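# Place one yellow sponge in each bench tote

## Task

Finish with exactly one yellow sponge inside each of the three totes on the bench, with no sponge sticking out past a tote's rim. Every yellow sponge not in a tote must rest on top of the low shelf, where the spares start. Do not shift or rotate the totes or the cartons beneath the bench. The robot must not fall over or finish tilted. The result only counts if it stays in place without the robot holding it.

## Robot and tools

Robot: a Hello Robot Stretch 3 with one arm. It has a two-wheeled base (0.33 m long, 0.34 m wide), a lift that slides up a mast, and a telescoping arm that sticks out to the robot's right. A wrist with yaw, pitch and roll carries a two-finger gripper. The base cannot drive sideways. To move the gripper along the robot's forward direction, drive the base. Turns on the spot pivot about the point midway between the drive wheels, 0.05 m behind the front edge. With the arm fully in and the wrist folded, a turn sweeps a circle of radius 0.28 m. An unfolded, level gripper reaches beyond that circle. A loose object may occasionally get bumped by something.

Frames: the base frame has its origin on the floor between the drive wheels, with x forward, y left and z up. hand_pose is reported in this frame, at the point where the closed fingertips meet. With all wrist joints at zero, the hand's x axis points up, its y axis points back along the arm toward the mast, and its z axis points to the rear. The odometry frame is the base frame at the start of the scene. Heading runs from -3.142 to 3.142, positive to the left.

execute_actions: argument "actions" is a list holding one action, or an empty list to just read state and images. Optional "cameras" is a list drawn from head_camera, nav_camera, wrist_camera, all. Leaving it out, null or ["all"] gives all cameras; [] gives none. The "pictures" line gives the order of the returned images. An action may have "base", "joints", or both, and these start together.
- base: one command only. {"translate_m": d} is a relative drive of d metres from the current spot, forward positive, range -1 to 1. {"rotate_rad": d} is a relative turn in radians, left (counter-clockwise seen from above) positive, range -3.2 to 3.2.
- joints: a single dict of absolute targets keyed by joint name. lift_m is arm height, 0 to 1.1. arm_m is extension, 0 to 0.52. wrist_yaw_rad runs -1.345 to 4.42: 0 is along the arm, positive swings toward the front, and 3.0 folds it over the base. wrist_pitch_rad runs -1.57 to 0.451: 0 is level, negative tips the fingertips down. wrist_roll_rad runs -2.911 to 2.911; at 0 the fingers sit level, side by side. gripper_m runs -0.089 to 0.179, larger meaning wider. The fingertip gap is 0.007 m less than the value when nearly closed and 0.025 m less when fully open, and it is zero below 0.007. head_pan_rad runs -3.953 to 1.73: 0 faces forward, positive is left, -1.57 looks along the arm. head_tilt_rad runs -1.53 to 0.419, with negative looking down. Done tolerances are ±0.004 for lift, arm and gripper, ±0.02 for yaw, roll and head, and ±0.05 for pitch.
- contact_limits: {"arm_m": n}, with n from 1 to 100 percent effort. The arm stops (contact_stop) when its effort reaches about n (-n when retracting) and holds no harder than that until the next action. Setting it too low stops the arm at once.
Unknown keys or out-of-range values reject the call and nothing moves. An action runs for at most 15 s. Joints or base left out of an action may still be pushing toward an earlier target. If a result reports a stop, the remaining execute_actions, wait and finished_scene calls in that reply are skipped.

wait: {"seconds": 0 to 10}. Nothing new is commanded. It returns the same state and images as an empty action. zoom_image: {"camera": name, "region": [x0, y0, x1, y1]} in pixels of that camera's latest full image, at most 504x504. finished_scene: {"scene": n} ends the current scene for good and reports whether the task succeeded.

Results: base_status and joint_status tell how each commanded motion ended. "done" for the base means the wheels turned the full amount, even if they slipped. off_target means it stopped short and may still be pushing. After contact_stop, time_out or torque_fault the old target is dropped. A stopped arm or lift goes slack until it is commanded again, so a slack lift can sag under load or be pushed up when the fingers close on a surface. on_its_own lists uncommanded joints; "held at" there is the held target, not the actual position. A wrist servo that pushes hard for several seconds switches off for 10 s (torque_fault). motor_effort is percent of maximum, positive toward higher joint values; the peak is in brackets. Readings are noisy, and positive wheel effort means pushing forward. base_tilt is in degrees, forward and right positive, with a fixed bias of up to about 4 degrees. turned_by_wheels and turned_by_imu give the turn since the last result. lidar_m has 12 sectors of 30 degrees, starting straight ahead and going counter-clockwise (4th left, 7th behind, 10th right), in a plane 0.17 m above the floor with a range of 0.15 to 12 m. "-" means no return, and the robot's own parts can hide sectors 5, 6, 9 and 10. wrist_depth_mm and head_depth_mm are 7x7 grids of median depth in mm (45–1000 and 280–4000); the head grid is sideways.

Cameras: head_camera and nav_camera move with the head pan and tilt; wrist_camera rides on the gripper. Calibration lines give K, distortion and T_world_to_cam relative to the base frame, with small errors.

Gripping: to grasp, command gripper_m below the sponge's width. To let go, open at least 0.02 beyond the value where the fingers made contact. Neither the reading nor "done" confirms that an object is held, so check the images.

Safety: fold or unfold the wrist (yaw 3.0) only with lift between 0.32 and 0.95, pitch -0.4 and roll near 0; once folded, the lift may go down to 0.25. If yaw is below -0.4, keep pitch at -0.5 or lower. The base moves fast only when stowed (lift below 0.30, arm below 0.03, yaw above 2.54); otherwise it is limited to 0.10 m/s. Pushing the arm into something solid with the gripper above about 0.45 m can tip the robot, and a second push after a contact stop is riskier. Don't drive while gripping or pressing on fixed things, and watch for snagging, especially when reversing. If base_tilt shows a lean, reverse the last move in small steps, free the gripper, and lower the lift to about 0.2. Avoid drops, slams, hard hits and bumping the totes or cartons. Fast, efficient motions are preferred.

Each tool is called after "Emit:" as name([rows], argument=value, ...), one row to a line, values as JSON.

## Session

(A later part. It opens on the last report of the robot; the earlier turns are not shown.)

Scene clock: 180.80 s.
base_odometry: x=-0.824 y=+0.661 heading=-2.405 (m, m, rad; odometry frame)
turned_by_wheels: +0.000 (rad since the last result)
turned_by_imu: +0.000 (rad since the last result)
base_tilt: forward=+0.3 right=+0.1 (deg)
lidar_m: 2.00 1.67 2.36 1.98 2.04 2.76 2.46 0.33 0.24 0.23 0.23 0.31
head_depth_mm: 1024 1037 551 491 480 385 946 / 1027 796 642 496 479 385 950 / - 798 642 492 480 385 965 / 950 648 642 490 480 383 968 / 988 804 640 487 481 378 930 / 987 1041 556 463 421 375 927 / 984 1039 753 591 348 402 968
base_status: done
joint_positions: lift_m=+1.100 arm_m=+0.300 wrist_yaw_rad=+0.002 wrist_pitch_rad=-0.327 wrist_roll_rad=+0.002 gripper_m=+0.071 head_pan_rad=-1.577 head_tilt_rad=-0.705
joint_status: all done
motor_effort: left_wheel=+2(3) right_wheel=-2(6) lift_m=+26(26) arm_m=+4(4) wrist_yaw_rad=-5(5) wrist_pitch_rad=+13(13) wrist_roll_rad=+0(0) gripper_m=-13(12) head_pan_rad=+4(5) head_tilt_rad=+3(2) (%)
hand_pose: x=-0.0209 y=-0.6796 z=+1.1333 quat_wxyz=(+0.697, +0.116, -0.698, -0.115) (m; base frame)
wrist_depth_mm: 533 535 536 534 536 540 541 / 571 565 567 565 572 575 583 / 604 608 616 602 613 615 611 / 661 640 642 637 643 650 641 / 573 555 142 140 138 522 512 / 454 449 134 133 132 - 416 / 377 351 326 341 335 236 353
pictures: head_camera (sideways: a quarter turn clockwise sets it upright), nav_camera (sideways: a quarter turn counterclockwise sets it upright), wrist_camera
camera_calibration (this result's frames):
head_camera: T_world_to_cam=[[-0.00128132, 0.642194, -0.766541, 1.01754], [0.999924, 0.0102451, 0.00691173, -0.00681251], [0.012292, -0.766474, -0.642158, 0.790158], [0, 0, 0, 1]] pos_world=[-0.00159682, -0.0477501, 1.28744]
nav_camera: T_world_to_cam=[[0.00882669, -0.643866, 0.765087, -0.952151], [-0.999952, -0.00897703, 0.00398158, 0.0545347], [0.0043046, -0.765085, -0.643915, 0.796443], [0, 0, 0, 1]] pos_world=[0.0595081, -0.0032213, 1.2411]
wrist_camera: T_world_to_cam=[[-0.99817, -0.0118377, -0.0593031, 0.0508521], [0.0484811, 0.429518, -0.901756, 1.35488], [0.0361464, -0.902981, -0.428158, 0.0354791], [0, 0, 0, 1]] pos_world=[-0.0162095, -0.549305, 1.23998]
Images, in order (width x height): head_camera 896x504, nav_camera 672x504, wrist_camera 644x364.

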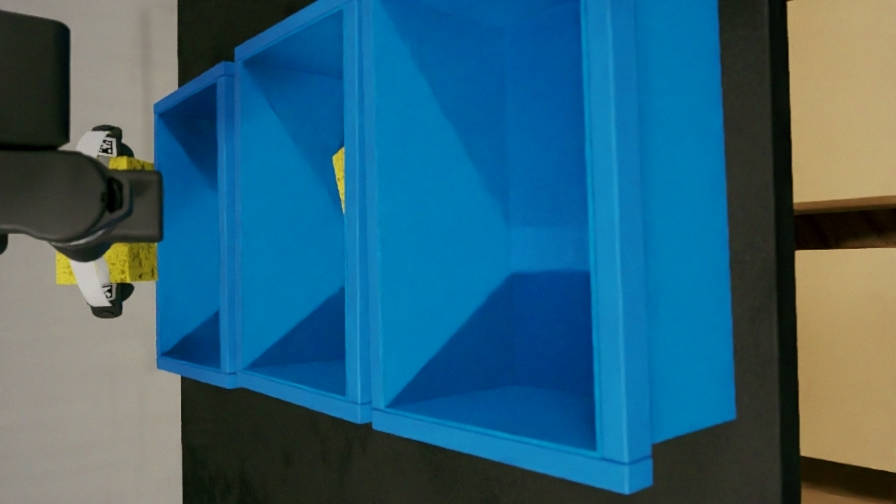

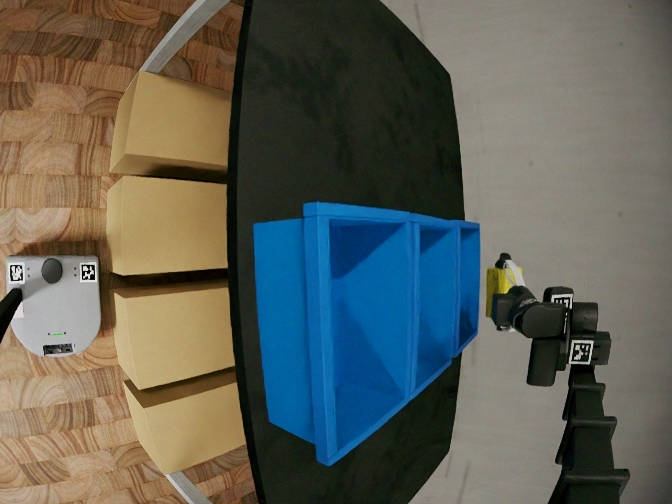

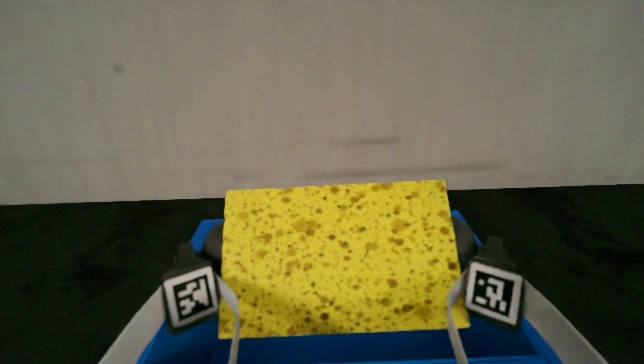

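Emit:
execute_actions([
  {"joints":{"arm_m":0.41}},
], cameras=[])

Emit:
execute_actions([
  {"joints":{"arm_m":0.45,"wrist_pitch_rad":-0.75}},
], cameras=["wrist_camera"])

Emit:
execute_actions([
  {"joints":{"arm_m":0.49,"wrist_pitch_rad":-0.93}},
], cameras=[])

Emit:
execute_actions([
  {"joints":{"arm_m":0.52,"wrist_pitch_rad":-1.1}},
], cameras=["wrist_camera","head_camera"])

Scene clock: 187.30 s.
base_odometry: x=-0.824 y=+0.661 heading=-2.405 (m, m, rad; odometry frame)
turned_by_wheels: +0.000 (rad since the last result)
turned_by_imu: +0.001 (rad since the last result)
base_tilt: forward=+0.2 right=+0.3 (deg)
lidar_m: 2.00 1.67 2.36 1.98 2.04 2.76 2.45 0.34 0.24 0.23 0.23 0.31
head_depth_mm: 996 1042 550 492 480 386 946 / 1005 795 643 496 481 385 950 / 972 798 641 492 481 386 966 / 685 796 640 489 480 382 964 / 991 805 640 486 481 379 931 / 987 1039 556 464 422 375 929 / 982 1040 752 589 348 402 962
base_status: not commanded
joint_positions: lift_m=+1.100 arm_m=+0.410 wrist_yaw_rad=+0.002 wrist_pitch_rad=-0.327 wrist_roll_rad=+0.002 gripper_m=+0.071 head_pan_rad=-1.577 head_tilt_rad=-0.705
joint_status: all done
motor_effort: left_wheel=+2(2) right_wheel=-2(2) lift_m=+26(26) arm_m=+4(5) wrist_yaw_rad=-4(4) wrist_pitch_rad=+13(13) wrist_roll_rad=+0(0) gripper_m=-13(13) head_pan_rad=+4(4) head_tilt_rad=+2(2) (%)
hand_pose: x=-0.0209 y=-0.7896 z=+1.1333 quat_wxyz=(+0.697, +0.116, -0.698, -0.115) (m; base frame)
wrist_depth_mm: 433 436 442 440 441 444 441 / 467 471 464 475 471 470 475 / 500 505 502 510 503 503 506 / 543 538 531 518 527 547 549 / 559 555 142 140 139 528 510 / 442 446 134 133 132 - 419 / 375 352 285 287 291 247 350
pictures: none
No camera images: the call's "cameras" was empty. Leave "cameras" out to get every camera's image.

Scene clock: 188.67 s.
base_odometry: x=-0.824 y=+0.661 heading=-2.405 (m, m, rad; odometry frame)
turned_by_wheels: +0.000 (rad since the last result)
turned_by_imu: +0.000 (rad since the last result)
base_tilt: forward=+0.4 right=+0.1 (deg)
lidar_m: 2.01 1.67 2.37 1.98 2.04 2.76 2.46 0.33 0.24 0.23 0.23 0.31
head_depth_mm: 995 1039 551 491 479 386 942 / 997 799 642 495 481 386 947 / 1003 680 641 492 481 385 963 / 982 680 639 488 481 382 964 / 988 806 639 485 481 379 935 / 988 1040 557 463 421 376 930 / 982 1040 755 589 348 402 964
base_status: not commanded
joint_positions: lift_m=+1.100 arm_m=+0.450 wrist_yaw_rad=+0.002 wrist_pitch_rad=-0.759 wrist_roll_rad=+0.002 gripper_m=+0.071 head_pan_rad=-1.577 head_tilt_rad=-0.705
joint_status: all done
motor_effort: left_wheel=+2(2) right_wheel=-2(2) lift_m=+25(25) arm_m=+4(3) wrist_yaw_rad=-4(4) wrist_pitch_rad=+4(11) wrist_roll_rad=+0(0) gripper_m=-13(11) head_pan_rad=+5(5) head_tilt_rad=+2(2) (%)
hand_pose: x=-0.0212 y=-0.7641 z=+1.0446 quat_wxyz=(+0.657, +0.262, -0.657, -0.262) (m; base frame)
wrist_depth_mm: 445 452 449 459 460 466 467 / 483 487 478 477 467 458 452 / 426 417 411 235 239 234 388 / 371 232 249 243 247 239 342 / 320 227 142 140 139 227 187 / 175 210 134 133 132 - 168 / 161 208 250 245 242 242 154
pictures: wrist_camera
camera_calibration (this result's frames):
wrist_camera: T_world_to_cam=[[-0.998233, 0.014185, -0.0577113, 0.0625787], [0.0478627, 0.767524, -0.639231, 1.29519], [0.0352273, -0.640863, -0.766846, 0.475302], [0, 0, 0, 1]] pos_world=[-0.016267, -0.690375, 1.19602]
Images, in order (width x height): wrist_camera 644x364.

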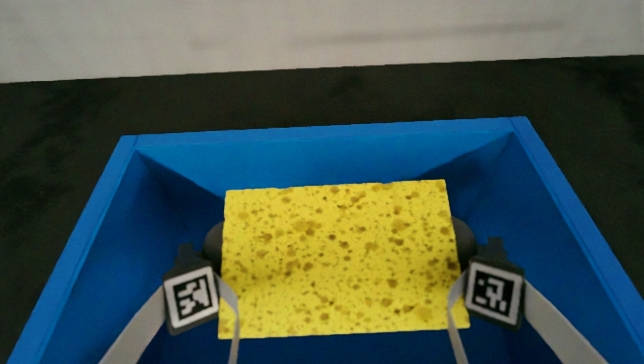

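Scene clock: 190.03 s.
base_odometry: x=-0.824 y=+0.661 heading=-2.405 (m, m, rad; odometry frame)
turned_by_wheels: +0.000 (rad since the last result)
turned_by_imu: +0.000 (rad since the last result)
base_tilt: forward=+0.6 right=+0.0 (deg)
lidar_m: 2.00 1.67 2.36 1.98 2.03 2.77 2.45 0.33 0.24 0.23 0.23 0.31
head_depth_mm: 998 1044 549 492 481 385 949 / 994 799 642 495 481 386 946 / 996 699 641 492 480 385 964 / 983 697 641 490 480 382 964 / 989 803 639 486 481 379 929 / 989 1039 555 463 423 375 929 / 985 1039 752 589 348 402 968
base_status: not commanded
joint_positions: lift_m=+1.100 arm_m=+0.490 wrist_yaw_rad=+0.002 wrist_pitch_rad=-0.935 wrist_roll_rad=+0.002 gripper_m=+0.071 head_pan_rad=-1.577 head_tilt_rad=-0.705
joint_status: all done
motor_effort: left_wheel=+2(1) right_wheel=-2(2) lift_m=+25(25) arm_m=+5(5) wrist_yaw_rad=-3(3) wrist_pitch_rad=+3(4) wrist_roll_rad=+0(0) gripper_m=-13(13) head_pan_rad=+4(4) head_tilt_rad=+3(2) (%)
hand_pose: x=-0.0213 y=-0.7674 z=+1.0178 quat_wxyz=(+0.631, +0.319, -0.631, -0.319) (m; base frame)
wrist_depth_mm: 420 415 408 403 396 390 382 / 378 370 367 361 195 196 347 / 327 205 214 217 220 215 183 / 173 231 259 250 253 238 165 / 166 227 142 140 138 226 158 / 164 211 134 133 132 - 160 / 162 210 232 228 224 226 153
pictures: none
No camera images: the call's "cameras" was empty. Leave "cameras" out to get every camera's image.

Scene clock: 191.23 s.
base_odometry: x=-0.824 y=+0.661 heading=-2.405 (m, m, rad; odometry frame)
turned_by_wheels: +0.000 (rad since the last result)
turned_by_imu: +0.000 (rad since the last result)
base_tilt: forward=+0.5 right=+0.1 (deg)
lidar_m: 2.01 1.67 2.36 1.98 2.04 2.76 2.45 0.33 0.24 0.23 0.23 0.31
head_depth_mm: 997 1037 550 492 481 386 946 / 997 794 642 496 481 386 944 / 984 734 641 492 481 385 965 / 990 734 640 489 481 382 965 / 994 805 640 486 481 379 930 / 988 1037 557 464 423 375 928 / 985 1046 751 588 348 402 966
base_status: not commanded
joint_positions: lift_m=+1.100 arm_m=+0.520 wrist_yaw_rad=+0.002 wrist_pitch_rad=-1.101 wrist_roll_rad=+0.002 gripper_m=+0.071 head_pan_rad=-1.577 head_tilt_rad=-0.705
joint_status: all done
motor_effort: left_wheel=+2(2) right_wheel=-2(2) lift_m=+25(25) arm_m=+4(4) wrist_yaw_rad=-3(4) wrist_pitch_rad=+1(2) wrist_roll_rad=+0(0) gripper_m=-14(11) head_pan_rad=+5(5) head_tilt_rad=+3(2) (%)
hand_pose: x=-0.0214 y=-0.7591 z=+0.9989 quat_wxyz=(+0.602, +0.370, -0.602, -0.370) (m; base frame)
wrist_depth_mm: 326 324 318 165 163 163 166 / 166 176 180 182 186 189 160 / 169 216 236 241 248 223 155 / 167 232 263 259 252 236 156 / 166 228 142 140 139 226 158 / 164 211 134 133 132 - 160 / 162 210 222 219 217 217 153
pictures: head_camera (sideways: a quarter turn clockwise sets it upright), wrist_camera
camera_calibration (this result's frames):
head_camera: T_world_to_cam=[[-0.00128139, 0.642182, -0.766551, 1.01755], [0.999924, 0.0102452, 0.00691148, -0.00681219], [0.0122919, -0.766484, -0.642146, 0.790142], [0, 0, 0, 1]] pos_world=[-0.00159682, -0.0477503, 1.28744]
wrist_camera: T_world_to_cam=[[-0.998271, 0.0328842, -0.0487174, 0.0648621], [0.0476841, 0.937703, -0.344149, 1.09662], [0.0343654, -0.345877, -0.93765, 0.838003], [0, 0, 0, 1]] pos_world=[-0.0163396, -0.740589, 1.16631]
Images, in order (width x height): head_camera 896x504, wrist_camera 644x364.

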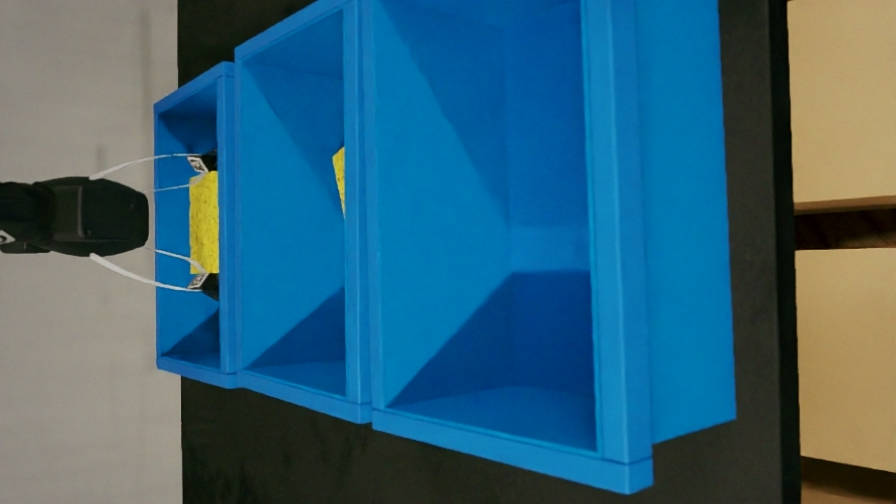

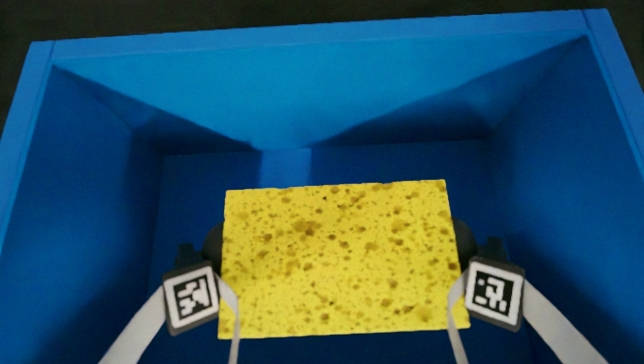

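Emit:
execute_actions([
  {"joints":{"lift_m":1.046}},
], cameras=[])

Emit:
execute_actions([
  {"joints":{"gripper_m":0.14}},
], cameras=[])

Emit:
execute_actions([
  {"joints":{"lift_m":1.1}},
], cameras=["wrist_camera"])

Emit:
execute_actions([
  {"joints":{"arm_m":0.49,"wrist_pitch_rad":-0.93,"gripper_m":0.05}},
], cameras=[])

Emit:
execute_actions([
  {"joints":{"arm_m":0.45,"wrist_pitch_rad":-0.75}},
], cameras=[])

Emit:
execute_actions([
  {"joints":{"arm_m":0.42,"wrist_pitch_rad":-0.4}},
], cameras=["wrist_camera"])

Scene clock: 197.27 s.
base_odometry: x=-0.824 y=+0.661 heading=-2.405 (m, m, rad; odometry frame)
turned_by_wheels: +0.000 (rad since the last result)
turned_by_imu: +0.000 (rad since the last result)
base_tilt: forward=+0.4 right=+0.1 (deg)
lidar_m: 2.00 1.67 2.36 1.98 2.03 2.76 2.46 0.33 0.24 0.23 0.23 0.31
head_depth_mm: 1031 1043 551 491 480 386 947 / 1019 794 642 495 480 385 950 / - 797 639 493 480 386 962 / 986 796 643 490 480 382 966 / 987 805 640 486 480 378 932 / 987 1040 556 464 423 375 930 / 982 1039 754 590 348 402 962
base_status: not commanded
joint_positions: lift_m=+1.046 arm_m=+0.520 wrist_yaw_rad=+0.002 wrist_pitch_rad=-1.102 wrist_roll_rad=+0.002 gripper_m=+0.071 head_pan_rad=-1.577 head_tilt_rad=-0.705
joint_status: all done
motor_effort: left_wheel=+2(2) right_wheel=-2(2) lift_m=+14(21) arm_m=+5(4) wrist_yaw_rad=-4(3) wrist_pitch_rad=+1(1) wrist_roll_rad=+0(0) gripper_m=-12(13) head_pan_rad=+5(4) head_tilt_rad=+2(3) (%)
hand_pose: x=-0.0214 y=-0.7589 z=+0.9455 quat_wxyz=(+0.602, +0.371, -0.602, -0.370) (m; base frame)
wrist_depth_mm: 141 143 146 148 150 152 145 / 166 177 180 184 186 190 153 / 169 215 214 215 215 209 155 / 168 205 205 204 199 200 156 / 165 197 142 140 138 191 157 / 164 187 134 132 132 - 159 / 162 178 176 173 171 171 153
pictures: none
No camera images: the call's "cameras" was empty. Leave "cameras" out to get every camera's image.

Scene clock: 198.47 s.
base_odometry: x=-0.824 y=+0.661 heading=-2.405 (m, m, rad; odometry frame)
turned_by_wheels: +0.000 (rad since the last result)
turned_by_imu: +0.000 (rad since the last result)
base_tilt: forward=+0.4 right=+0.1 (deg)
lidar_m: 2.01 1.67 2.36 1.97 2.04 2.76 2.45 0.33 0.24 0.23 0.23 0.31
head_depth_mm: 1031 1041 549 492 480 385 947 / 1010 796 642 495 480 386 950 / - 801 641 493 480 386 963 / 982 799 641 489 481 382 963 / 984 803 639 485 480 378 928 / 987 1038 557 463 423 376 927 / 985 1042 752 588 347 402 962
base_status: not commanded
joint_positions: lift_m=+1.046 arm_m=+0.520 wrist_yaw_rad=+0.002 wrist_pitch_rad=-1.102 wrist_roll_rad=+0.002 gripper_m=+0.140 head_pan_rad=-1.577 head_tilt_rad=-0.705
joint_status: all done
motor_effort: left_wheel=+2(2) right_wheel=-2(2) lift_m=+14(14) arm_m=+4(4) wrist_yaw_rad=-4(3) wrist_pitch_rad=+1(1) wrist_roll_rad=+0(0) gripper_m=+0(83) head_pan_rad=+5(3) head_tilt_rad=+3(2) (%)
hand_pose: x=-0.0214 y=-0.7589 z=+0.9455 quat_wxyz=(+0.602, +0.371, -0.602, -0.370) (m; base frame)
wrist_depth_mm: 141 143 145 148 150 152 145 / 166 177 180 183 187 189 153 / 169 213 214 215 214 209 154 / 167 206 206 204 201 200 157 / 166 197 152 149 148 191 158 / 164 188 144 141 141 - 152 / 159 177 173 139 172 172 161
pictures: none
No camera images: the call's "cameras" was empty. Leave "cameras" out to get every camera's image.

Scene clock: 199.80 s.
base_odometry: x=-0.824 y=+0.661 heading=-2.405 (m, m, rad; odometry frame)
turned_by_wheels: +0.000 (rad since the last result)
turned_by_imu: +0.000 (rad since the last result)
base_tilt: forward=+0.3 right=+0.2 (deg)
lidar_m: 2.01 1.67 2.36 1.98 2.03 2.76 2.46 0.33 0.24 0.23 0.23 0.31
head_depth_mm: 999 1036 550 492 480 386 944 / 997 782 643 494 479 386 949 / 988 799 640 493 480 385 969 / 989 794 642 490 480 382 964 / 988 804 639 486 481 379 930 / 989 1041 557 463 424 375 927 / 985 1039 755 588 348 402 971
base_status: not commanded
joint_positions: lift_m=+1.100 arm_m=+0.520 wrist_yaw_rad=+0.002 wrist_pitch_rad=-1.102 wrist_roll_rad=+0.002 gripper_m=+0.140 head_pan_rad=-1.577 head_tilt_rad=-0.705
joint_status: all done
motor_effort: left_wheel=+2(2) right_wheel=-2(2) lift_m=+25(27) arm_m=+4(5) wrist_yaw_rad=-4(3) wrist_pitch_rad=+1(1) wrist_roll_rad=+0(0) gripper_m=+0(0) head_pan_rad=+4(5) head_tilt_rad=+3(2) (%)
hand_pose: x=-0.0214 y=-0.7589 z=+0.9988 quat_wxyz=(+0.602, +0.371, -0.602, -0.370) (m; base frame)
wrist_depth_mm: 325 321 319 165 164 163 166 / 166 176 179 184 187 191 160 / 169 218 236 241 248 224 155 / 167 231 262 260 256 238 157 / 166 221 248 202 238 225 158 / 163 198 233 193 193 - 153 / 159 222 225 220 221 218 161
pictures: wrist_camera
camera_calibration (this result's frames):
wrist_camera: T_world_to_cam=[[-0.998271, 0.0329304, -0.0486846, 0.0648524], [0.0476843, 0.938022, -0.343281, 1.09576], [0.0343628, -0.345009, -0.93797, 0.838981], [0, 0, 0, 1]] pos_world=[-0.0163399, -0.740524, 1.16625]
Images, in order (width x height): wrist_camera 644x364.

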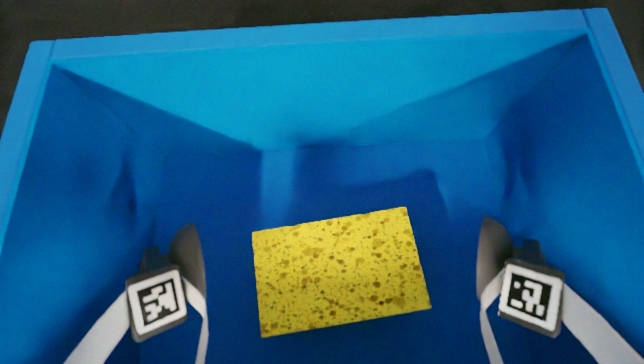

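Scene clock: 201.20 s.
base_odometry: x=-0.824 y=+0.661 heading=-2.405 (m, m, rad; odometry frame)
turned_by_wheels: +0.000 (rad since the last result)
turned_by_imu: +0.000 (rad since the last result)
base_tilt: forward=+0.4 right=+0.3 (deg)
lidar_m: 2.00 1.67 2.37 1.98 2.04 2.76 2.45 0.34 0.24 0.23 0.23 0.31
head_depth_mm: 1001 1041 550 492 481 386 945 / 995 793 642 494 481 386 947 / 998 796 640 492 481 386 964 / 991 793 640 489 480 382 968 / 987 806 640 486 481 379 926 / 989 1042 557 464 423 376 927 / 983 1041 749 591 348 403 962
base_status: not commanded
joint_positions: lift_m=+1.100 arm_m=+0.490 wrist_yaw_rad=+0.002 wrist_pitch_rad=-0.947 wrist_roll_rad=+0.002 gripper_m=+0.050 head_pan_rad=-1.577 head_tilt_rad=-0.705
joint_status: all done
motor_effort: left_wheel=+2(2) right_wheel=-2(2) lift_m=+26(25) arm_m=-3(5) wrist_yaw_rad=-4(4) wrist_pitch_rad=+8(8) wrist_roll_rad=+0(0) gripper_m=+0(83) head_pan_rad=+4(4) head_tilt_rad=+3(3) (%)
hand_pose: x=-0.0213 y=-0.7654 z=+1.0163 quat_wxyz=(+0.629, +0.323, -0.629, -0.322) (m; base frame)
wrist_depth_mm: 412 407 396 393 386 382 376 / 368 364 360 194 196 193 338 / 189 204 216 220 224 217 182 / 172 232 279 281 280 237 165 / 165 228 273 270 268 240 158 / 163 226 257 207 - 238 159 / 162 221 232 196 226 223 161
pictures: none
No camera images: the call's "cameras" was empty. Leave "cameras" out to get every camera's image.

Scene clock: 202.57 s.
base_odometry: x=-0.824 y=+0.661 heading=-2.405 (m, m, rad; odometry frame)
turned_by_wheels: +0.000 (rad since the last result)
turned_by_imu: +0.000 (rad since the last result)
base_tilt: forward=+0.3 right=+0.1 (deg)
lidar_m: 2.00 1.67 2.36 1.99 2.03 2.77 2.45 0.34 0.24 0.23 0.23 0.31
head_depth_mm: 999 1039 550 492 480 386 950 / 996 796 642 497 480 386 942 / 1013 796 642 492 481 385 964 / 985 797 640 489 481 382 965 / 990 806 640 485 481 379 929 / 985 1038 557 463 422 376 931 / 978 1039 753 591 348 401 967
base_status: not commanded
joint_positions: lift_m=+1.100 arm_m=+0.450 wrist_yaw_rad=+0.002 wrist_pitch_rad=-0.770 wrist_roll_rad=+0.002 gripper_m=+0.050 head_pan_rad=-1.577 head_tilt_rad=-0.705
joint_status: all done
motor_effort: left_wheel=+2(2) right_wheel=-2(2) lift_m=+25(25) arm_m=-3(4) wrist_yaw_rad=-4(4) wrist_pitch_rad=+10(9) wrist_roll_rad=+0(0) gripper_m=-1(1) head_pan_rad=+4(4) head_tilt_rad=+2(2) (%)
hand_pose: x=-0.0212 y=-0.7624 z=+1.0426 quat_wxyz=(+0.655, +0.266, -0.655, -0.265) (m; base frame)
wrist_depth_mm: 450 451 454 459 458 461 475 / 485 482 474 463 458 452 440 / 413 415 235 238 234 231 386 / 364 231 266 266 271 238 329 / 314 227 305 306 307 241 186 / 173 224 287 232 - 244 163 / 162 221 250 213 218 230 162
pictures: none
No camera images: the call's "cameras" was empty. Leave "cameras" out to get every camera's image.

Scene clock: 203.77 s.
base_odometry: x=-0.824 y=+0.661 heading=-2.405 (m, m, rad; odometry frame)
turned_by_wheels: +0.000 (rad since the last result)
turned_by_imu: +0.000 (rad since the last result)
base_tilt: forward=+0.3 right=+0.1 (deg)
lidar_m: 2.01 1.67 2.37 1.98 2.04 2.76 2.46 0.34 0.24 0.23 0.23 0.31
head_depth_mm: 996 1041 550 492 480 385 952 / 1004 795 641 495 479 386 947 / 1006 800 643 493 481 386 966 / 977 795 640 490 481 383 965 / 989 806 641 486 481 379 932 / 987 1043 558 464 421 375 932 / 985 1035 754 590 348 402 962
base_status: not commanded
joint_positions: lift_m=+1.100 arm_m=+0.420 wrist_yaw_rad=+0.002 wrist_pitch_rad=-0.425 wrist_roll_rad=+0.002 gripper_m=+0.050 head_pan_rad=-1.577 head_tilt_rad=-0.705
joint_status: all done
motor_effort: left_wheel=+1(2) right_wheel=-2(2) lift_m=+25(25) arm_m=-3(4) wrist_yaw_rad=-4(4) wrist_pitch_rad=+12(12) wrist_roll_rad=+0(0) gripper_m=-1(0) head_pan_rad=+5(5) head_tilt_rad=+2(2) (%)
hand_pose: x=-0.0210 y=-0.7887 z=+1.1106 quat_wxyz=(+0.691, +0.150, -0.691, -0.149) (m; base frame)
wrist_depth_mm: 431 430 430 429 439 437 437 / 465 466 475 469 470 468 475 / 505 505 511 514 512 518 517 / 550 550 558 553 544 547 545 / 482 481 469 467 472 449 445 / 396 277 267 277 - 263 369 / 342 236 314 308 309 229 319
pictures: wrist_camera
camera_calibration (this result's frames):
wrist_camera: T_world_to_cam=[[-0.998185, -0.00586801, -0.0599347, 0.0535812], [0.0483068, 0.516253, -0.855073, 1.39788], [0.035959, -0.856416, -0.515033, 0.0605114], [0, 0, 0, 1]] pos_world=[-0.016219, -0.669522, 1.22966]
Images, in order (width x height): wrist_camera 644x364.

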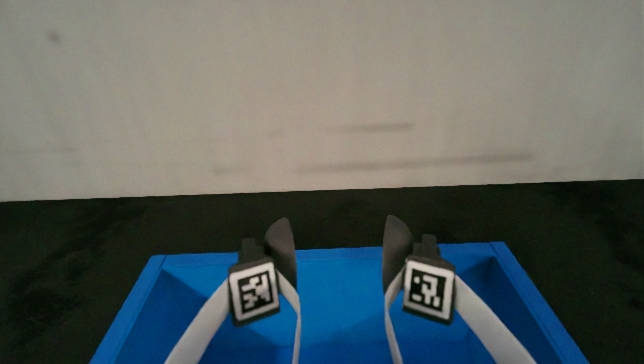

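Emit:
execute_actions([
  {"base":{"rotate_rad":0.18},"joints":{"arm_m":0.3}},
], cameras=[])

Emit:
execute_actions([
  {"base":{"translate_m":0.5},"joints":{"arm_m":0.0,"gripper_m":0.175}},
], cameras=[])

Emit:
execute_actions([
  {"base":{"rotate_rad":0.85}},
], cameras=[])

Emit:
execute_actions([
  {"base":{"translate_m":0.4}},
], cameras=[])

Emit:
execute_actions([
  {"base":{"translate_m":0.97},"joints":{"lift_m":0.8,"wrist_pitch_rad":-1.1,"head_tilt_rad":-0.9}},
], cameras=[])

Emit:
execute_actions([
  {"base":{"rotate_rad":0.55},"joints":{"arm_m":0.2}},
])

Scene clock: 213.43 s.
base_odometry: x=-0.824 y=+0.661 heading=-2.226 (m, m, rad; odometry frame)
turned_by_wheels: +0.180 (rad since the last result)
turned_by_imu: +0.183 (rad since the last result)
base_tilt: forward=+0.6 right=+0.1 (deg)
lidar_m: 1.67 1.95 2.63 1.98 2.18 2.54 0.58 0.29 0.24 0.23 0.25 0.41
head_depth_mm: 988 789 619 469 480 358 914 / 1004 793 628 477 481 368 931 / - 802 640 486 481 377 984 / 989 943 567 494 480 386 948 / 1016 1040 755 442 350 392 948 / 1030 1046 751 589 472 411 1001 / 1049 1044 753 591 484 420 985
base_status: done
joint_positions: lift_m=+1.100 arm_m=+0.300 wrist_yaw_rad=+0.002 wrist_pitch_rad=-0.424 wrist_roll_rad=+0.002 gripper_m=+0.050 head_pan_rad=-1.577 head_tilt_rad=-0.705
joint_status: all done
motor_effort: left_wheel=-2(7) right_wheel=+1(5) lift_m=+25(26) arm_m=-3(3) wrist_yaw_rad=-4(3) wrist_pitch_rad=+12(12) wrist_roll_rad=+0(0) gripper_m=+0(1) head_pan_rad=+4(5) head_tilt_rad=+2(2) (%)
hand_pose: x=-0.0210 y=-0.6688 z=+1.1108 quat_wxyz=(+0.691, +0.150, -0.692, -0.149) (m; base frame)
wrist_depth_mm: 633 602 565 548 533 498 483 / 683 662 630 589 567 543 522 / 763 710 685 635 611 590 570 / 615 601 588 570 359 556 545 / 483 477 472 404 376 365 337 / 404 396 404 360 - 376 338 / 339 338 331 218 207 200 283
pictures: none
No camera images: the call's "cameras" was empty. Leave "cameras" out to get every camera's image.

Scene clock: 219.83 s.
base_odometry: x=-1.128 y=+0.264 heading=-2.226 (m, m, rad; odometry frame)
turned_by_wheels: +0.000 (rad since the last result)
turned_by_imu: +0.002 (rad since the last result)
base_tilt: forward=+0.4 right=+0.0 (deg)
lidar_m: 1.18 1.18 1.99 2.01 2.08 3.00 0.76 0.37 0.30 0.30 0.33 1.52
head_depth_mm: - - - - - 1046 1006 / - - - - - 1062 983 / - - - - - 1059 965 / - 937 818 572 472 1068 969 / 1084 1203 815 589 483 1327 852 / 1102 1238 1345 590 485 552 1155 / 1117 1255 1429 1649 484 1414 1225
base_status: done
joint_positions: lift_m=+1.100 arm_m=+0.003 wrist_yaw_rad=+0.002 wrist_pitch_rad=-0.424 wrist_roll_rad=+0.002 gripper_m=+0.175 head_pan_rad=-1.577 head_tilt_rad=-0.704
joint_status: all done
joint sent to its limit — the command would take arm_m past its lower limit, so that joint was sent only as far as its limit.
motor_effort: left_wheel=-2(5) right_wheel=+1(5) lift_m=+25(25) arm_m=-3(4) wrist_yaw_rad=-3(4) wrist_pitch_rad=+12(12) wrist_roll_rad=+0(0) gripper_m=-1(88) head_pan_rad=+5(5) head_tilt_rad=+2(2) (%)
hand_pose: x=-0.0210 y=-0.3713 z=+1.1109 quat_wxyz=(+0.691, +0.150, -0.692, -0.148) (m; base frame)
wrist_depth_mm: - 952 911 881 833 799 776 / - - - 932 889 868 806 / - - - 826 750 755 606 / - - - 579 558 570 542 / - - - 466 456 451 444 / - - 405 391 385 378 386 / - - 336 330 329 327 309
pictures: none
No camera images: the call's "cameras" was empty. Leave "cameras" out to get every camera's image.

Scene clock: 222.13 s.
base_odometry: x=-1.128 y=+0.264 heading=-1.376 (m, m, rad; odometry frame)
turned_by_wheels: +0.850 (rad since the last result)
turned_by_imu: +0.864 (rad since the last result)
base_tilt: forward=+0.5 right=+0.0 (deg)
lidar_m: 1.53 2.53 2.01 2.61 2.95 0.45 0.31 0.30 0.31 1.60 1.51 1.18
head_depth_mm: - - - - - 572 637 / - - - - - 1381 1224 / - - - - - 1413 1225 / - 1801 1905 1973 1621 1421 1223 / 1478 1658 1813 1982 1665 1403 1226 / 1416 1565 1741 1889 1656 1408 1217 / 1340 1462 1637 1829 1657 1416 1215
base_status: done
joint_positions: lift_m=+1.100 arm_m=+0.003 wrist_yaw_rad=+0.002 wrist_pitch_rad=-0.424 wrist_roll_rad=+0.002 gripper_m=+0.175 head_pan_rad=-1.577 head_tilt_rad=-0.704
joint_status: not commanded
motor_effort: left_wheel=-2(7) right_wheel=+1(2) lift_m=+25(25) arm_m=-3(3) wrist_yaw_rad=-4(3) wrist_pitch_rad=+12(11) wrist_roll_rad=+0(0) gripper_m=+0(1) head_pan_rad=+4(5) head_tilt_rad=+3(2) (%)
hand_pose: x=-0.0210 y=-0.3713 z=+1.1109 quat_wxyz=(+0.691, +0.150, -0.692, -0.148) (m; base frame)
wrist_depth_mm: 923 - - - - - 797 / - - - - - - 831 / - - - - - - 852 / - - - - - - 901 / - - - - - - 924 / - - - - - - 894 / - - - - - - -
pictures: none
No camera images: the call's "cameras" was empty. Leave "cameras" out to get every camera's image.

Scene clock: 227.43 s.
base_odometry: x=-1.051 y=-0.128 heading=-1.376 (m, m, rad; odometry frame)
turned_by_wheels: +0.000 (rad since the last result)
turned_by_imu: +0.002 (rad since the last result)
base_tilt: forward=+0.4 right=+0.1 (deg)
lidar_m: 1.60 2.17 1.79 2.14 3.23 0.95 0.67 0.64 1.59 1.36 0.88 1.14
head_depth_mm: - - - - - 1385 1221 / - - - - - 1386 1217 / - - - - - 1408 1222 / - 1533 1643 1882 1626 1414 1217 / 1258 1384 1554 1799 1659 1404 1220 / 1194 1310 1477 1674 1662 1404 1219 / 1129 1244 1386 1558 1641 1413 1224
base_status: done
joint_positions: lift_m=+1.100 arm_m=+0.003 wrist_yaw_rad=+0.002 wrist_pitch_rad=-0.424 wrist_roll_rad=+0.002 gripper_m=+0.175 head_pan_rad=-1.577 head_tilt_rad=-0.704
joint_status: not commanded
motor_effort: left_wheel=-2(4) right_wheel=+1(5) lift_m=+25(25) arm_m=-3(4) wrist_yaw_rad=-3(3) wrist_pitch_rad=+12(11) wrist_roll_rad=+0(0) gripper_m=+0(0) head_pan_rad=+4(4) head_tilt_rad=+2(3) (%)
hand_pose: x=-0.0210 y=-0.3713 z=+1.1109 quat_wxyz=(+0.691, +0.150, -0.692, -0.148) (m; base frame)
wrist_depth_mm: 774 870 - - - - - / 811 904 - - - - - / 866 967 - - - - - / 909 - - - - - - / 938 - - - - - - / 780 - - - - - - / 702 - - - - - -
pictures: none
No camera images: the call's "cameras" was empty. Leave "cameras" out to get every camera's image.

Scene clock: 238.57 s.
base_odometry: x=-0.863 y=-1.080 heading=-1.376 (m, m, rad; odometry frame)
turned_by_wheels: +0.000 (rad since the last result)
turned_by_imu: +0.005 (rad since the last result)
base_tilt: forward=+0.4 right=+0.1 (deg)
lidar_m: 0.63 1.37 1.41 1.58 2.59 2.15 1.57 1.99 0.75 0.81 0.36 0.76
head_depth_mm: 1008 1196 1363 913 1261 - - / 934 1105 1022 872 1085 - - / 875 1014 1025 875 1037 - - / 819 946 1031 874 790 1087 1134 / 773 886 992 874 775 972 1134 / 731 832 955 876 761 911 1117 / 695 784 894 873 763 706 1065
base_status: done
joint_positions: lift_m=+0.800 arm_m=+0.003 wrist_yaw_rad=+0.002 wrist_pitch_rad=-1.101 wrist_roll_rad=+0.002 gripper_m=+0.175 head_pan_rad=-1.577 head_tilt_rad=-0.888
joint_status: all done
motor_effort: left_wheel=-3(4) right_wheel=+1(5) lift_m=+15(22) arm_m=-3(4) wrist_yaw_rad=-3(4) wrist_pitch_rad=+1(10) wrist_roll_rad=+0(0) gripper_m=+0(0) head_pan_rad=+4(4) head_tilt_rad=-3(15) (%)
hand_pose: x=-0.0214 y=-0.2421 z=+0.6997 quat_wxyz=(+0.602, +0.370, -0.602, -0.370) (m; base frame)
wrist_depth_mm: 313 331 325 322 333 617 - / 313 311 309 320 594 956 - / 292 291 420 578 842 903 922 / 279 537 541 798 866 865 846 / 523 525 743 800 837 839 820 / 501 - 819 815 795 798 796 / 483 767 770 763 763 750 737
pictures: none
No camera images: the call's "cameras" was empty. Leave "cameras" out to get every camera's image.

Scene clock: 241.27 s.
base_odometry: x=-0.863 y=-1.080 heading=-0.826 (m, m, rad; odometry frame)
turned_by_wheels: +0.550 (rad since the last result)
turned_by_imu: +0.559 (rad since the last result)
base_tilt: forward=+0.5 right=+0.0 (deg)
lidar_m: 1.37 1.42 1.58 2.85 2.10 1.57 2.20 0.75 0.80 0.36 0.73 0.63
head_depth_mm: 691 798 921 - - 950 1135 / 691 799 896 - 763 966 1133 / 694 798 893 - 763 952 1141 / 691 795 917 819 759 968 1140 / 690 795 940 872 761 970 1140 / 687 797 938 874 762 966 1148 / 687 792 936 848 764 970 1150
base_status: done
joint_positions: lift_m=+0.800 arm_m=+0.200 wrist_yaw_rad=+0.002 wrist_pitch_rad=-1.102 wrist_roll_rad=+0.002 gripper_m=+0.175 head_pan_rad=-1.577 head_tilt_rad=-0.889
joint_status: all done
motor_effort: left_wheel=-2(6) right_wheel=+1(4) lift_m=+15(14) arm_m=+5(10) wrist_yaw_rad=-3(3) wrist_pitch_rad=+1(1) wrist_roll_rad=+0(0) gripper_m=+0(1) head_pan_rad=+3(4) head_tilt_rad=-3(2) (%)
hand_pose: x=-0.0214 y=-0.4390 z=+0.6996 quat_wxyz=(+0.602, +0.370, -0.602, -0.370) (m; base frame)
wrist_depth_mm: 332 330 325 321 319 314 311 / 308 309 301 251 298 295 293 / 295 291 280 239 282 280 275 / 277 274 272 269 267 265 262 / 262 260 256 253 252 251 249 / 249 - 245 243 240 240 238 / 238 233 233 232 229 227 223
pictures: head_camera (sideways: a quarter turn clockwise sets it upright), nav_camera (sideways: a quarter turn counterclockwise sets it upright), wrist_camera
camera_calibration (this result's frames):
head_camera: T_world_to_cam=[[-0.000645138, 0.771778, -0.635891, 0.847272], [0.999912, 0.0089122, 0.00980225, -0.0105736], [0.0132324, -0.635829, -0.771716, 0.958653], [0, 0, 0, 1]] pos_world=[-0.00156599, -0.0442722, 1.27868]
nav_camera: T_world_to_cam=[[0.00819261, -0.773156, 0.634164, -0.781531], [-0.999953, -0.00966163, 0.00113894, 0.0582361], [0.00524647, -0.634143, -0.773198, 0.96458], [0, 0, 0, 1]] pos_world=[0.0595755, 0.00799929, 1.24136]
wrist_camera: T_world_to_cam=[[-0.998263, 0.0331394, -0.0487037, 0.0398347], [0.0479063, 0.937821, -0.343797, 0.69327], [0.0342821, -0.345533, -0.93778, 0.668315], [0, 0, 0, 1]] pos_world=[-0.0163577, -0.420558, 0.867016]
Images, in order (width x height): head_camera 896x504, nav_camera 672x504, wrist_camera 644x364.

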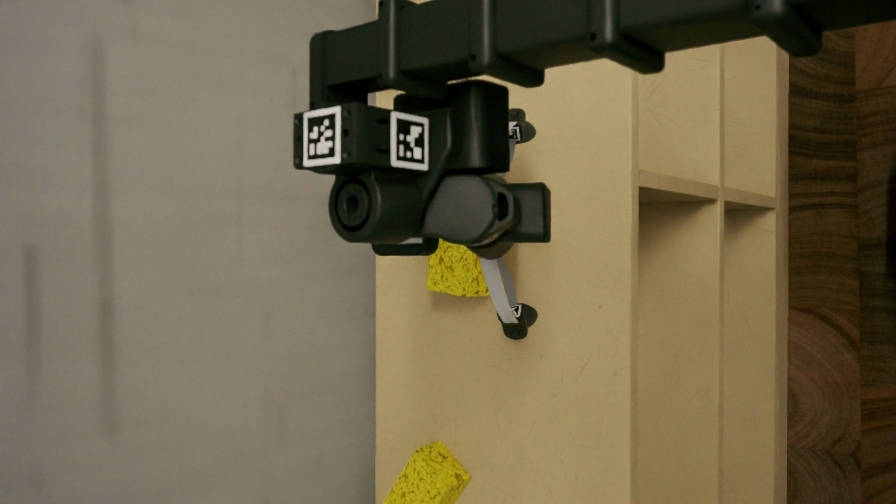

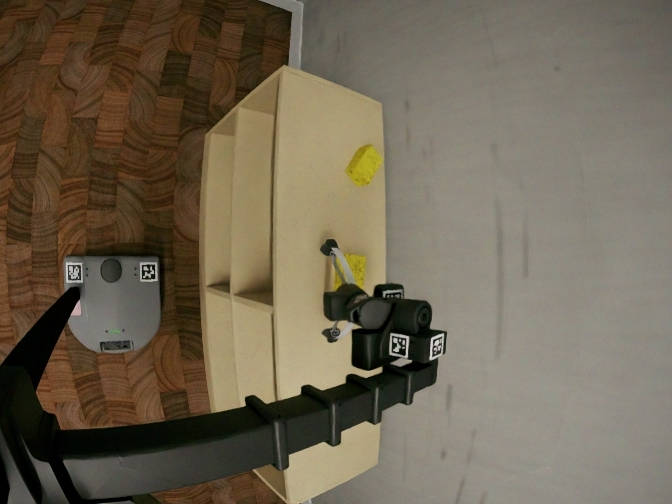

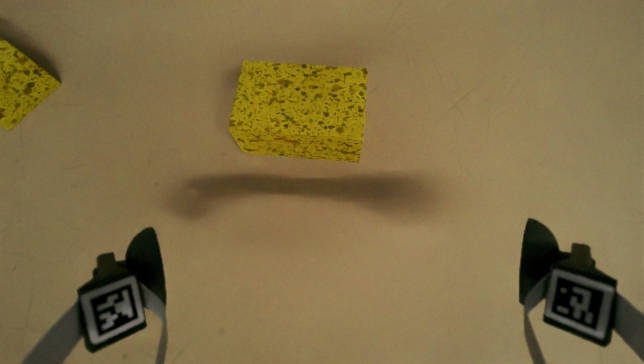

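Emit:
execute_actions([
  {"base":{"translate_m":0.035},"joints":{"arm_m":0.327,"wrist_yaw_rad":-0.1}},
], cameras=[])

Emit:
execute_actions([
  {"joints":{"lift_m":0.73}},
], cameras=["wrist_camera"])

Emit:
execute_actions([
  {"joints":{"gripper_m":0.07}},
], cameras=[])

Emit:
execute_actions([
  {"joints":{"lift_m":0.8}},
], cameras=["wrist_camera"])

Scene clock: 247.73 s.
base_odometry: x=-0.839 y=-1.105 heading=-0.826 (m, m, rad; odometry frame)
turned_by_wheels: +0.000 (rad since the last result)
turned_by_imu: +0.001 (rad since the last result)
base_tilt: forward=+0.3 right=+0.1 (deg)
lidar_m: 1.33 1.38 1.57 2.71 2.15 1.60 2.20 0.78 0.37 0.37 0.68 0.60
head_depth_mm: 692 799 920 - - 966 1137 / 693 765 - 855 759 970 1137 / 689 760 - 837 760 956 1136 / 689 796 926 835 760 969 1137 / 688 792 935 876 760 972 1139 / 687 792 935 875 763 969 1142 / 686 790 932 846 762 976 1146
base_status: done
joint_positions: lift_m=+0.800 arm_m=+0.327 wrist_yaw_rad=-0.097 wrist_pitch_rad=-1.102 wrist_roll_rad=+0.002 gripper_m=+0.175 head_pan_rad=-1.577 head_tilt_rad=-0.889
joint_status: all done
motor_effort: left_wheel=-2(4) right_wheel=+1(4) lift_m=+14(15) arm_m=+5(4) wrist_yaw_rad=-4(4) wrist_pitch_rad=+1(1) wrist_roll_rad=+0(0) gripper_m=+0(1) head_pan_rad=+3(5) head_tilt_rad=-3(3) (%)
hand_pose: x=-0.0308 y=-0.5655 z=+0.6996 quat_wxyz=(+0.583, +0.340, -0.620, -0.400) (m; base frame)
wrist_depth_mm: 255 265 276 287 300 312 330 / 308 321 330 331 337 296 293 / 293 289 288 283 280 279 276 / 275 274 271 268 266 263 261 / 261 260 257 210 249 251 249 / 248 - 244 200 202 238 238 / 239 232 230 228 226 228 221
pictures: none
No camera images: the call's "cameras" was empty. Leave "cameras" out to get every camera's image.

Scene clock: 249.20 s.
base_odometry: x=-0.839 y=-1.105 heading=-0.826 (m, m, rad; odometry frame)
turned_by_wheels: +0.000 (rad since the last result)
turned_by_imu: +0.000 (rad since the last result)
base_tilt: forward=+0.4 right=+0.0 (deg)
lidar_m: 1.33 1.38 1.56 2.71 2.15 1.60 2.19 0.78 0.37 0.37 0.68 0.60
head_depth_mm: 691 799 943 895 - - - / 690 797 875 855 760 969 1138 / 689 798 - 821 760 951 1135 / 690 795 918 836 762 969 1142 / 689 795 938 876 762 970 1140 / 688 793 940 879 759 967 1135 / 686 791 935 847 763 970 1139
base_status: not commanded
joint_positions: lift_m=+0.730 arm_m=+0.327 wrist_yaw_rad=-0.097 wrist_pitch_rad=-1.102 wrist_roll_rad=+0.002 gripper_m=+0.175 head_pan_rad=-1.577 head_tilt_rad=-0.889
joint_status: all done
motor_effort: left_wheel=-2(2) right_wheel=+1(1) lift_m=+14(13) arm_m=+5(4) wrist_yaw_rad=-4(5) wrist_pitch_rad=+1(1) wrist_roll_rad=+0(0) gripper_m=+0(0) head_pan_rad=+4(4) head_tilt_rad=-2(3) (%)
hand_pose: x=-0.0308 y=-0.5655 z=+0.6296 quat_wxyz=(+0.583, +0.340, -0.620, -0.400) (m; base frame)
wrist_depth_mm: 255 262 263 266 231 228 227 / 228 224 223 220 216 216 212 / 212 211 209 208 206 203 202 / 201 200 198 196 193 192 190 / 190 190 145 141 140 183 181 / 182 - 137 133 133 174 172 / - 169 166 130 129 166 162
pictures: wrist_camera
camera_calibration (this result's frames):
wrist_camera: T_world_to_cam=[[-0.990043, 0.132076, -0.0486995, 0.0874715], [0.140768, 0.928475, -0.343684, 0.78579], [-0.000176217, -0.347118, -0.937822, 0.557332], [0, 0, 0, 1]] pos_world=[-0.0239155, -0.547679, 0.797002]
Images, in order (width x height): wrist_camera 644x364.

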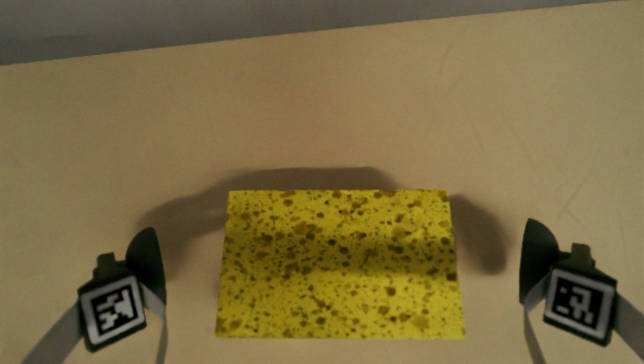

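Scene clock: 250.73 s.
base_odometry: x=-0.839 y=-1.105 heading=-0.826 (m, m, rad; odometry frame)
turned_by_wheels: +0.000 (rad since the last result)
turned_by_imu: +0.000 (rad since the last result)
base_tilt: forward=+0.3 right=+0.0 (deg)
lidar_m: 1.34 1.38 1.56 2.70 2.15 1.60 2.19 0.78 0.37 0.37 0.68 0.60
head_depth_mm: 692 801 944 894 - - - / 689 797 873 858 762 973 1136 / 688 799 - 821 758 954 1135 / 688 795 914 838 760 967 1135 / 687 794 940 873 761 970 1134 / 688 793 935 876 760 974 1141 / 687 793 934 845 759 973 1146
base_status: not commanded
joint_positions: lift_m=+0.730 arm_m=+0.327 wrist_yaw_rad=-0.097 wrist_pitch_rad=-1.102 wrist_roll_rad=+0.002 gripper_m=+0.071 head_pan_rad=-1.577 head_tilt_rad=-0.889
joint_status: all done
motor_effort: left_wheel=-2(2) right_wheel=+1(1) lift_m=+14(14) arm_m=+5(4) wrist_yaw_rad=-5(3) wrist_pitch_rad=+1(1) wrist_roll_rad=+0(0) gripper_m=-13(91) head_pan_rad=+5(4) head_tilt_rad=-2(2) (%)
hand_pose: x=-0.0308 y=-0.5655 z=+0.6296 quat_wxyz=(+0.583, +0.340, -0.620, -0.400) (m; base frame)
wrist_depth_mm: 255 262 264 268 231 228 226 / 226 223 220 219 217 215 212 / 213 211 207 206 204 203 200 / 201 200 197 196 193 191 190 / 190 189 142 139 139 183 180 / 180 180 134 133 132 - 171 / 172 170 166 129 128 164 164
pictures: none
No camera images: the call's "cameras" was empty. Leave "cameras" out to get every camera's image.

Scene clock: 252.20 s.
base_odometry: x=-0.839 y=-1.105 heading=-0.826 (m, m, rad; odometry frame)
turned_by_wheels: +0.000 (rad since the last result)
turned_by_imu: +0.000 (rad since the last result)
base_tilt: forward=+0.4 right=+0.1 (deg)
lidar_m: 1.33 1.38 1.56 2.72 2.15 1.60 2.19 0.78 0.37 0.37 0.69 0.60
head_depth_mm: 691 797 919 - - 961 1131 / 692 771 - 864 763 968 1133 / 692 763 - 838 761 957 1134 / 688 794 936 839 761 970 1137 / 688 792 938 877 761 970 1138 / 686 794 937 870 762 972 1148 / 686 791 933 849 760 970 1150
base_status: not commanded
joint_positions: lift_m=+0.800 arm_m=+0.327 wrist_yaw_rad=-0.097 wrist_pitch_rad=-1.102 wrist_roll_rad=+0.002 gripper_m=+0.071 head_pan_rad=-1.577 head_tilt_rad=-0.889
joint_status: all done
motor_effort: left_wheel=-3(2) right_wheel=+1(1) lift_m=+25(28) arm_m=+5(5) wrist_yaw_rad=-4(4) wrist_pitch_rad=+1(1) wrist_roll_rad=+0(0) gripper_m=-14(13) head_pan_rad=+5(4) head_tilt_rad=-3(3) (%)
hand_pose: x=-0.0308 y=-0.5654 z=+0.6988 quat_wxyz=(+0.583, +0.340, -0.620, -0.400) (m; base frame)
wrist_depth_mm: 256 264 276 287 299 315 329 / 308 318 329 332 299 294 290 / 290 289 285 282 280 277 275 / 274 273 270 267 266 262 259 / 260 260 142 139 139 250 247 / 248 247 134 133 131 - 235 / 235 233 227 129 128 224 224
pictures: wrist_camera
camera_calibration (this result's frames):
wrist_camera: T_world_to_cam=[[-0.99004, 0.132102, -0.0486807, 0.0908419], [0.140786, 0.928657, -0.343186, 0.809233], [-0.000127738, -0.346621, -0.938005, 0.622744], [0, 0, 0, 1]] pos_world=[-0.0239117, -0.547643, 0.866277]
Images, in order (width x height): wrist_camera 644x364.

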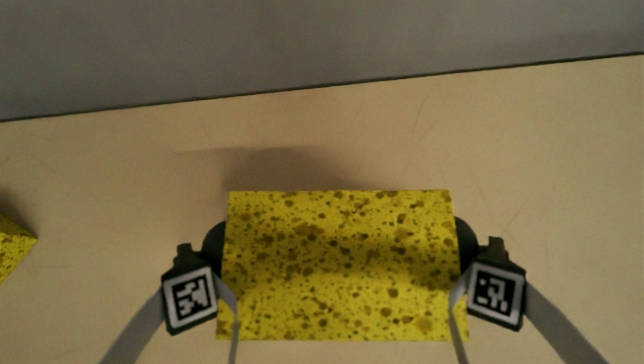

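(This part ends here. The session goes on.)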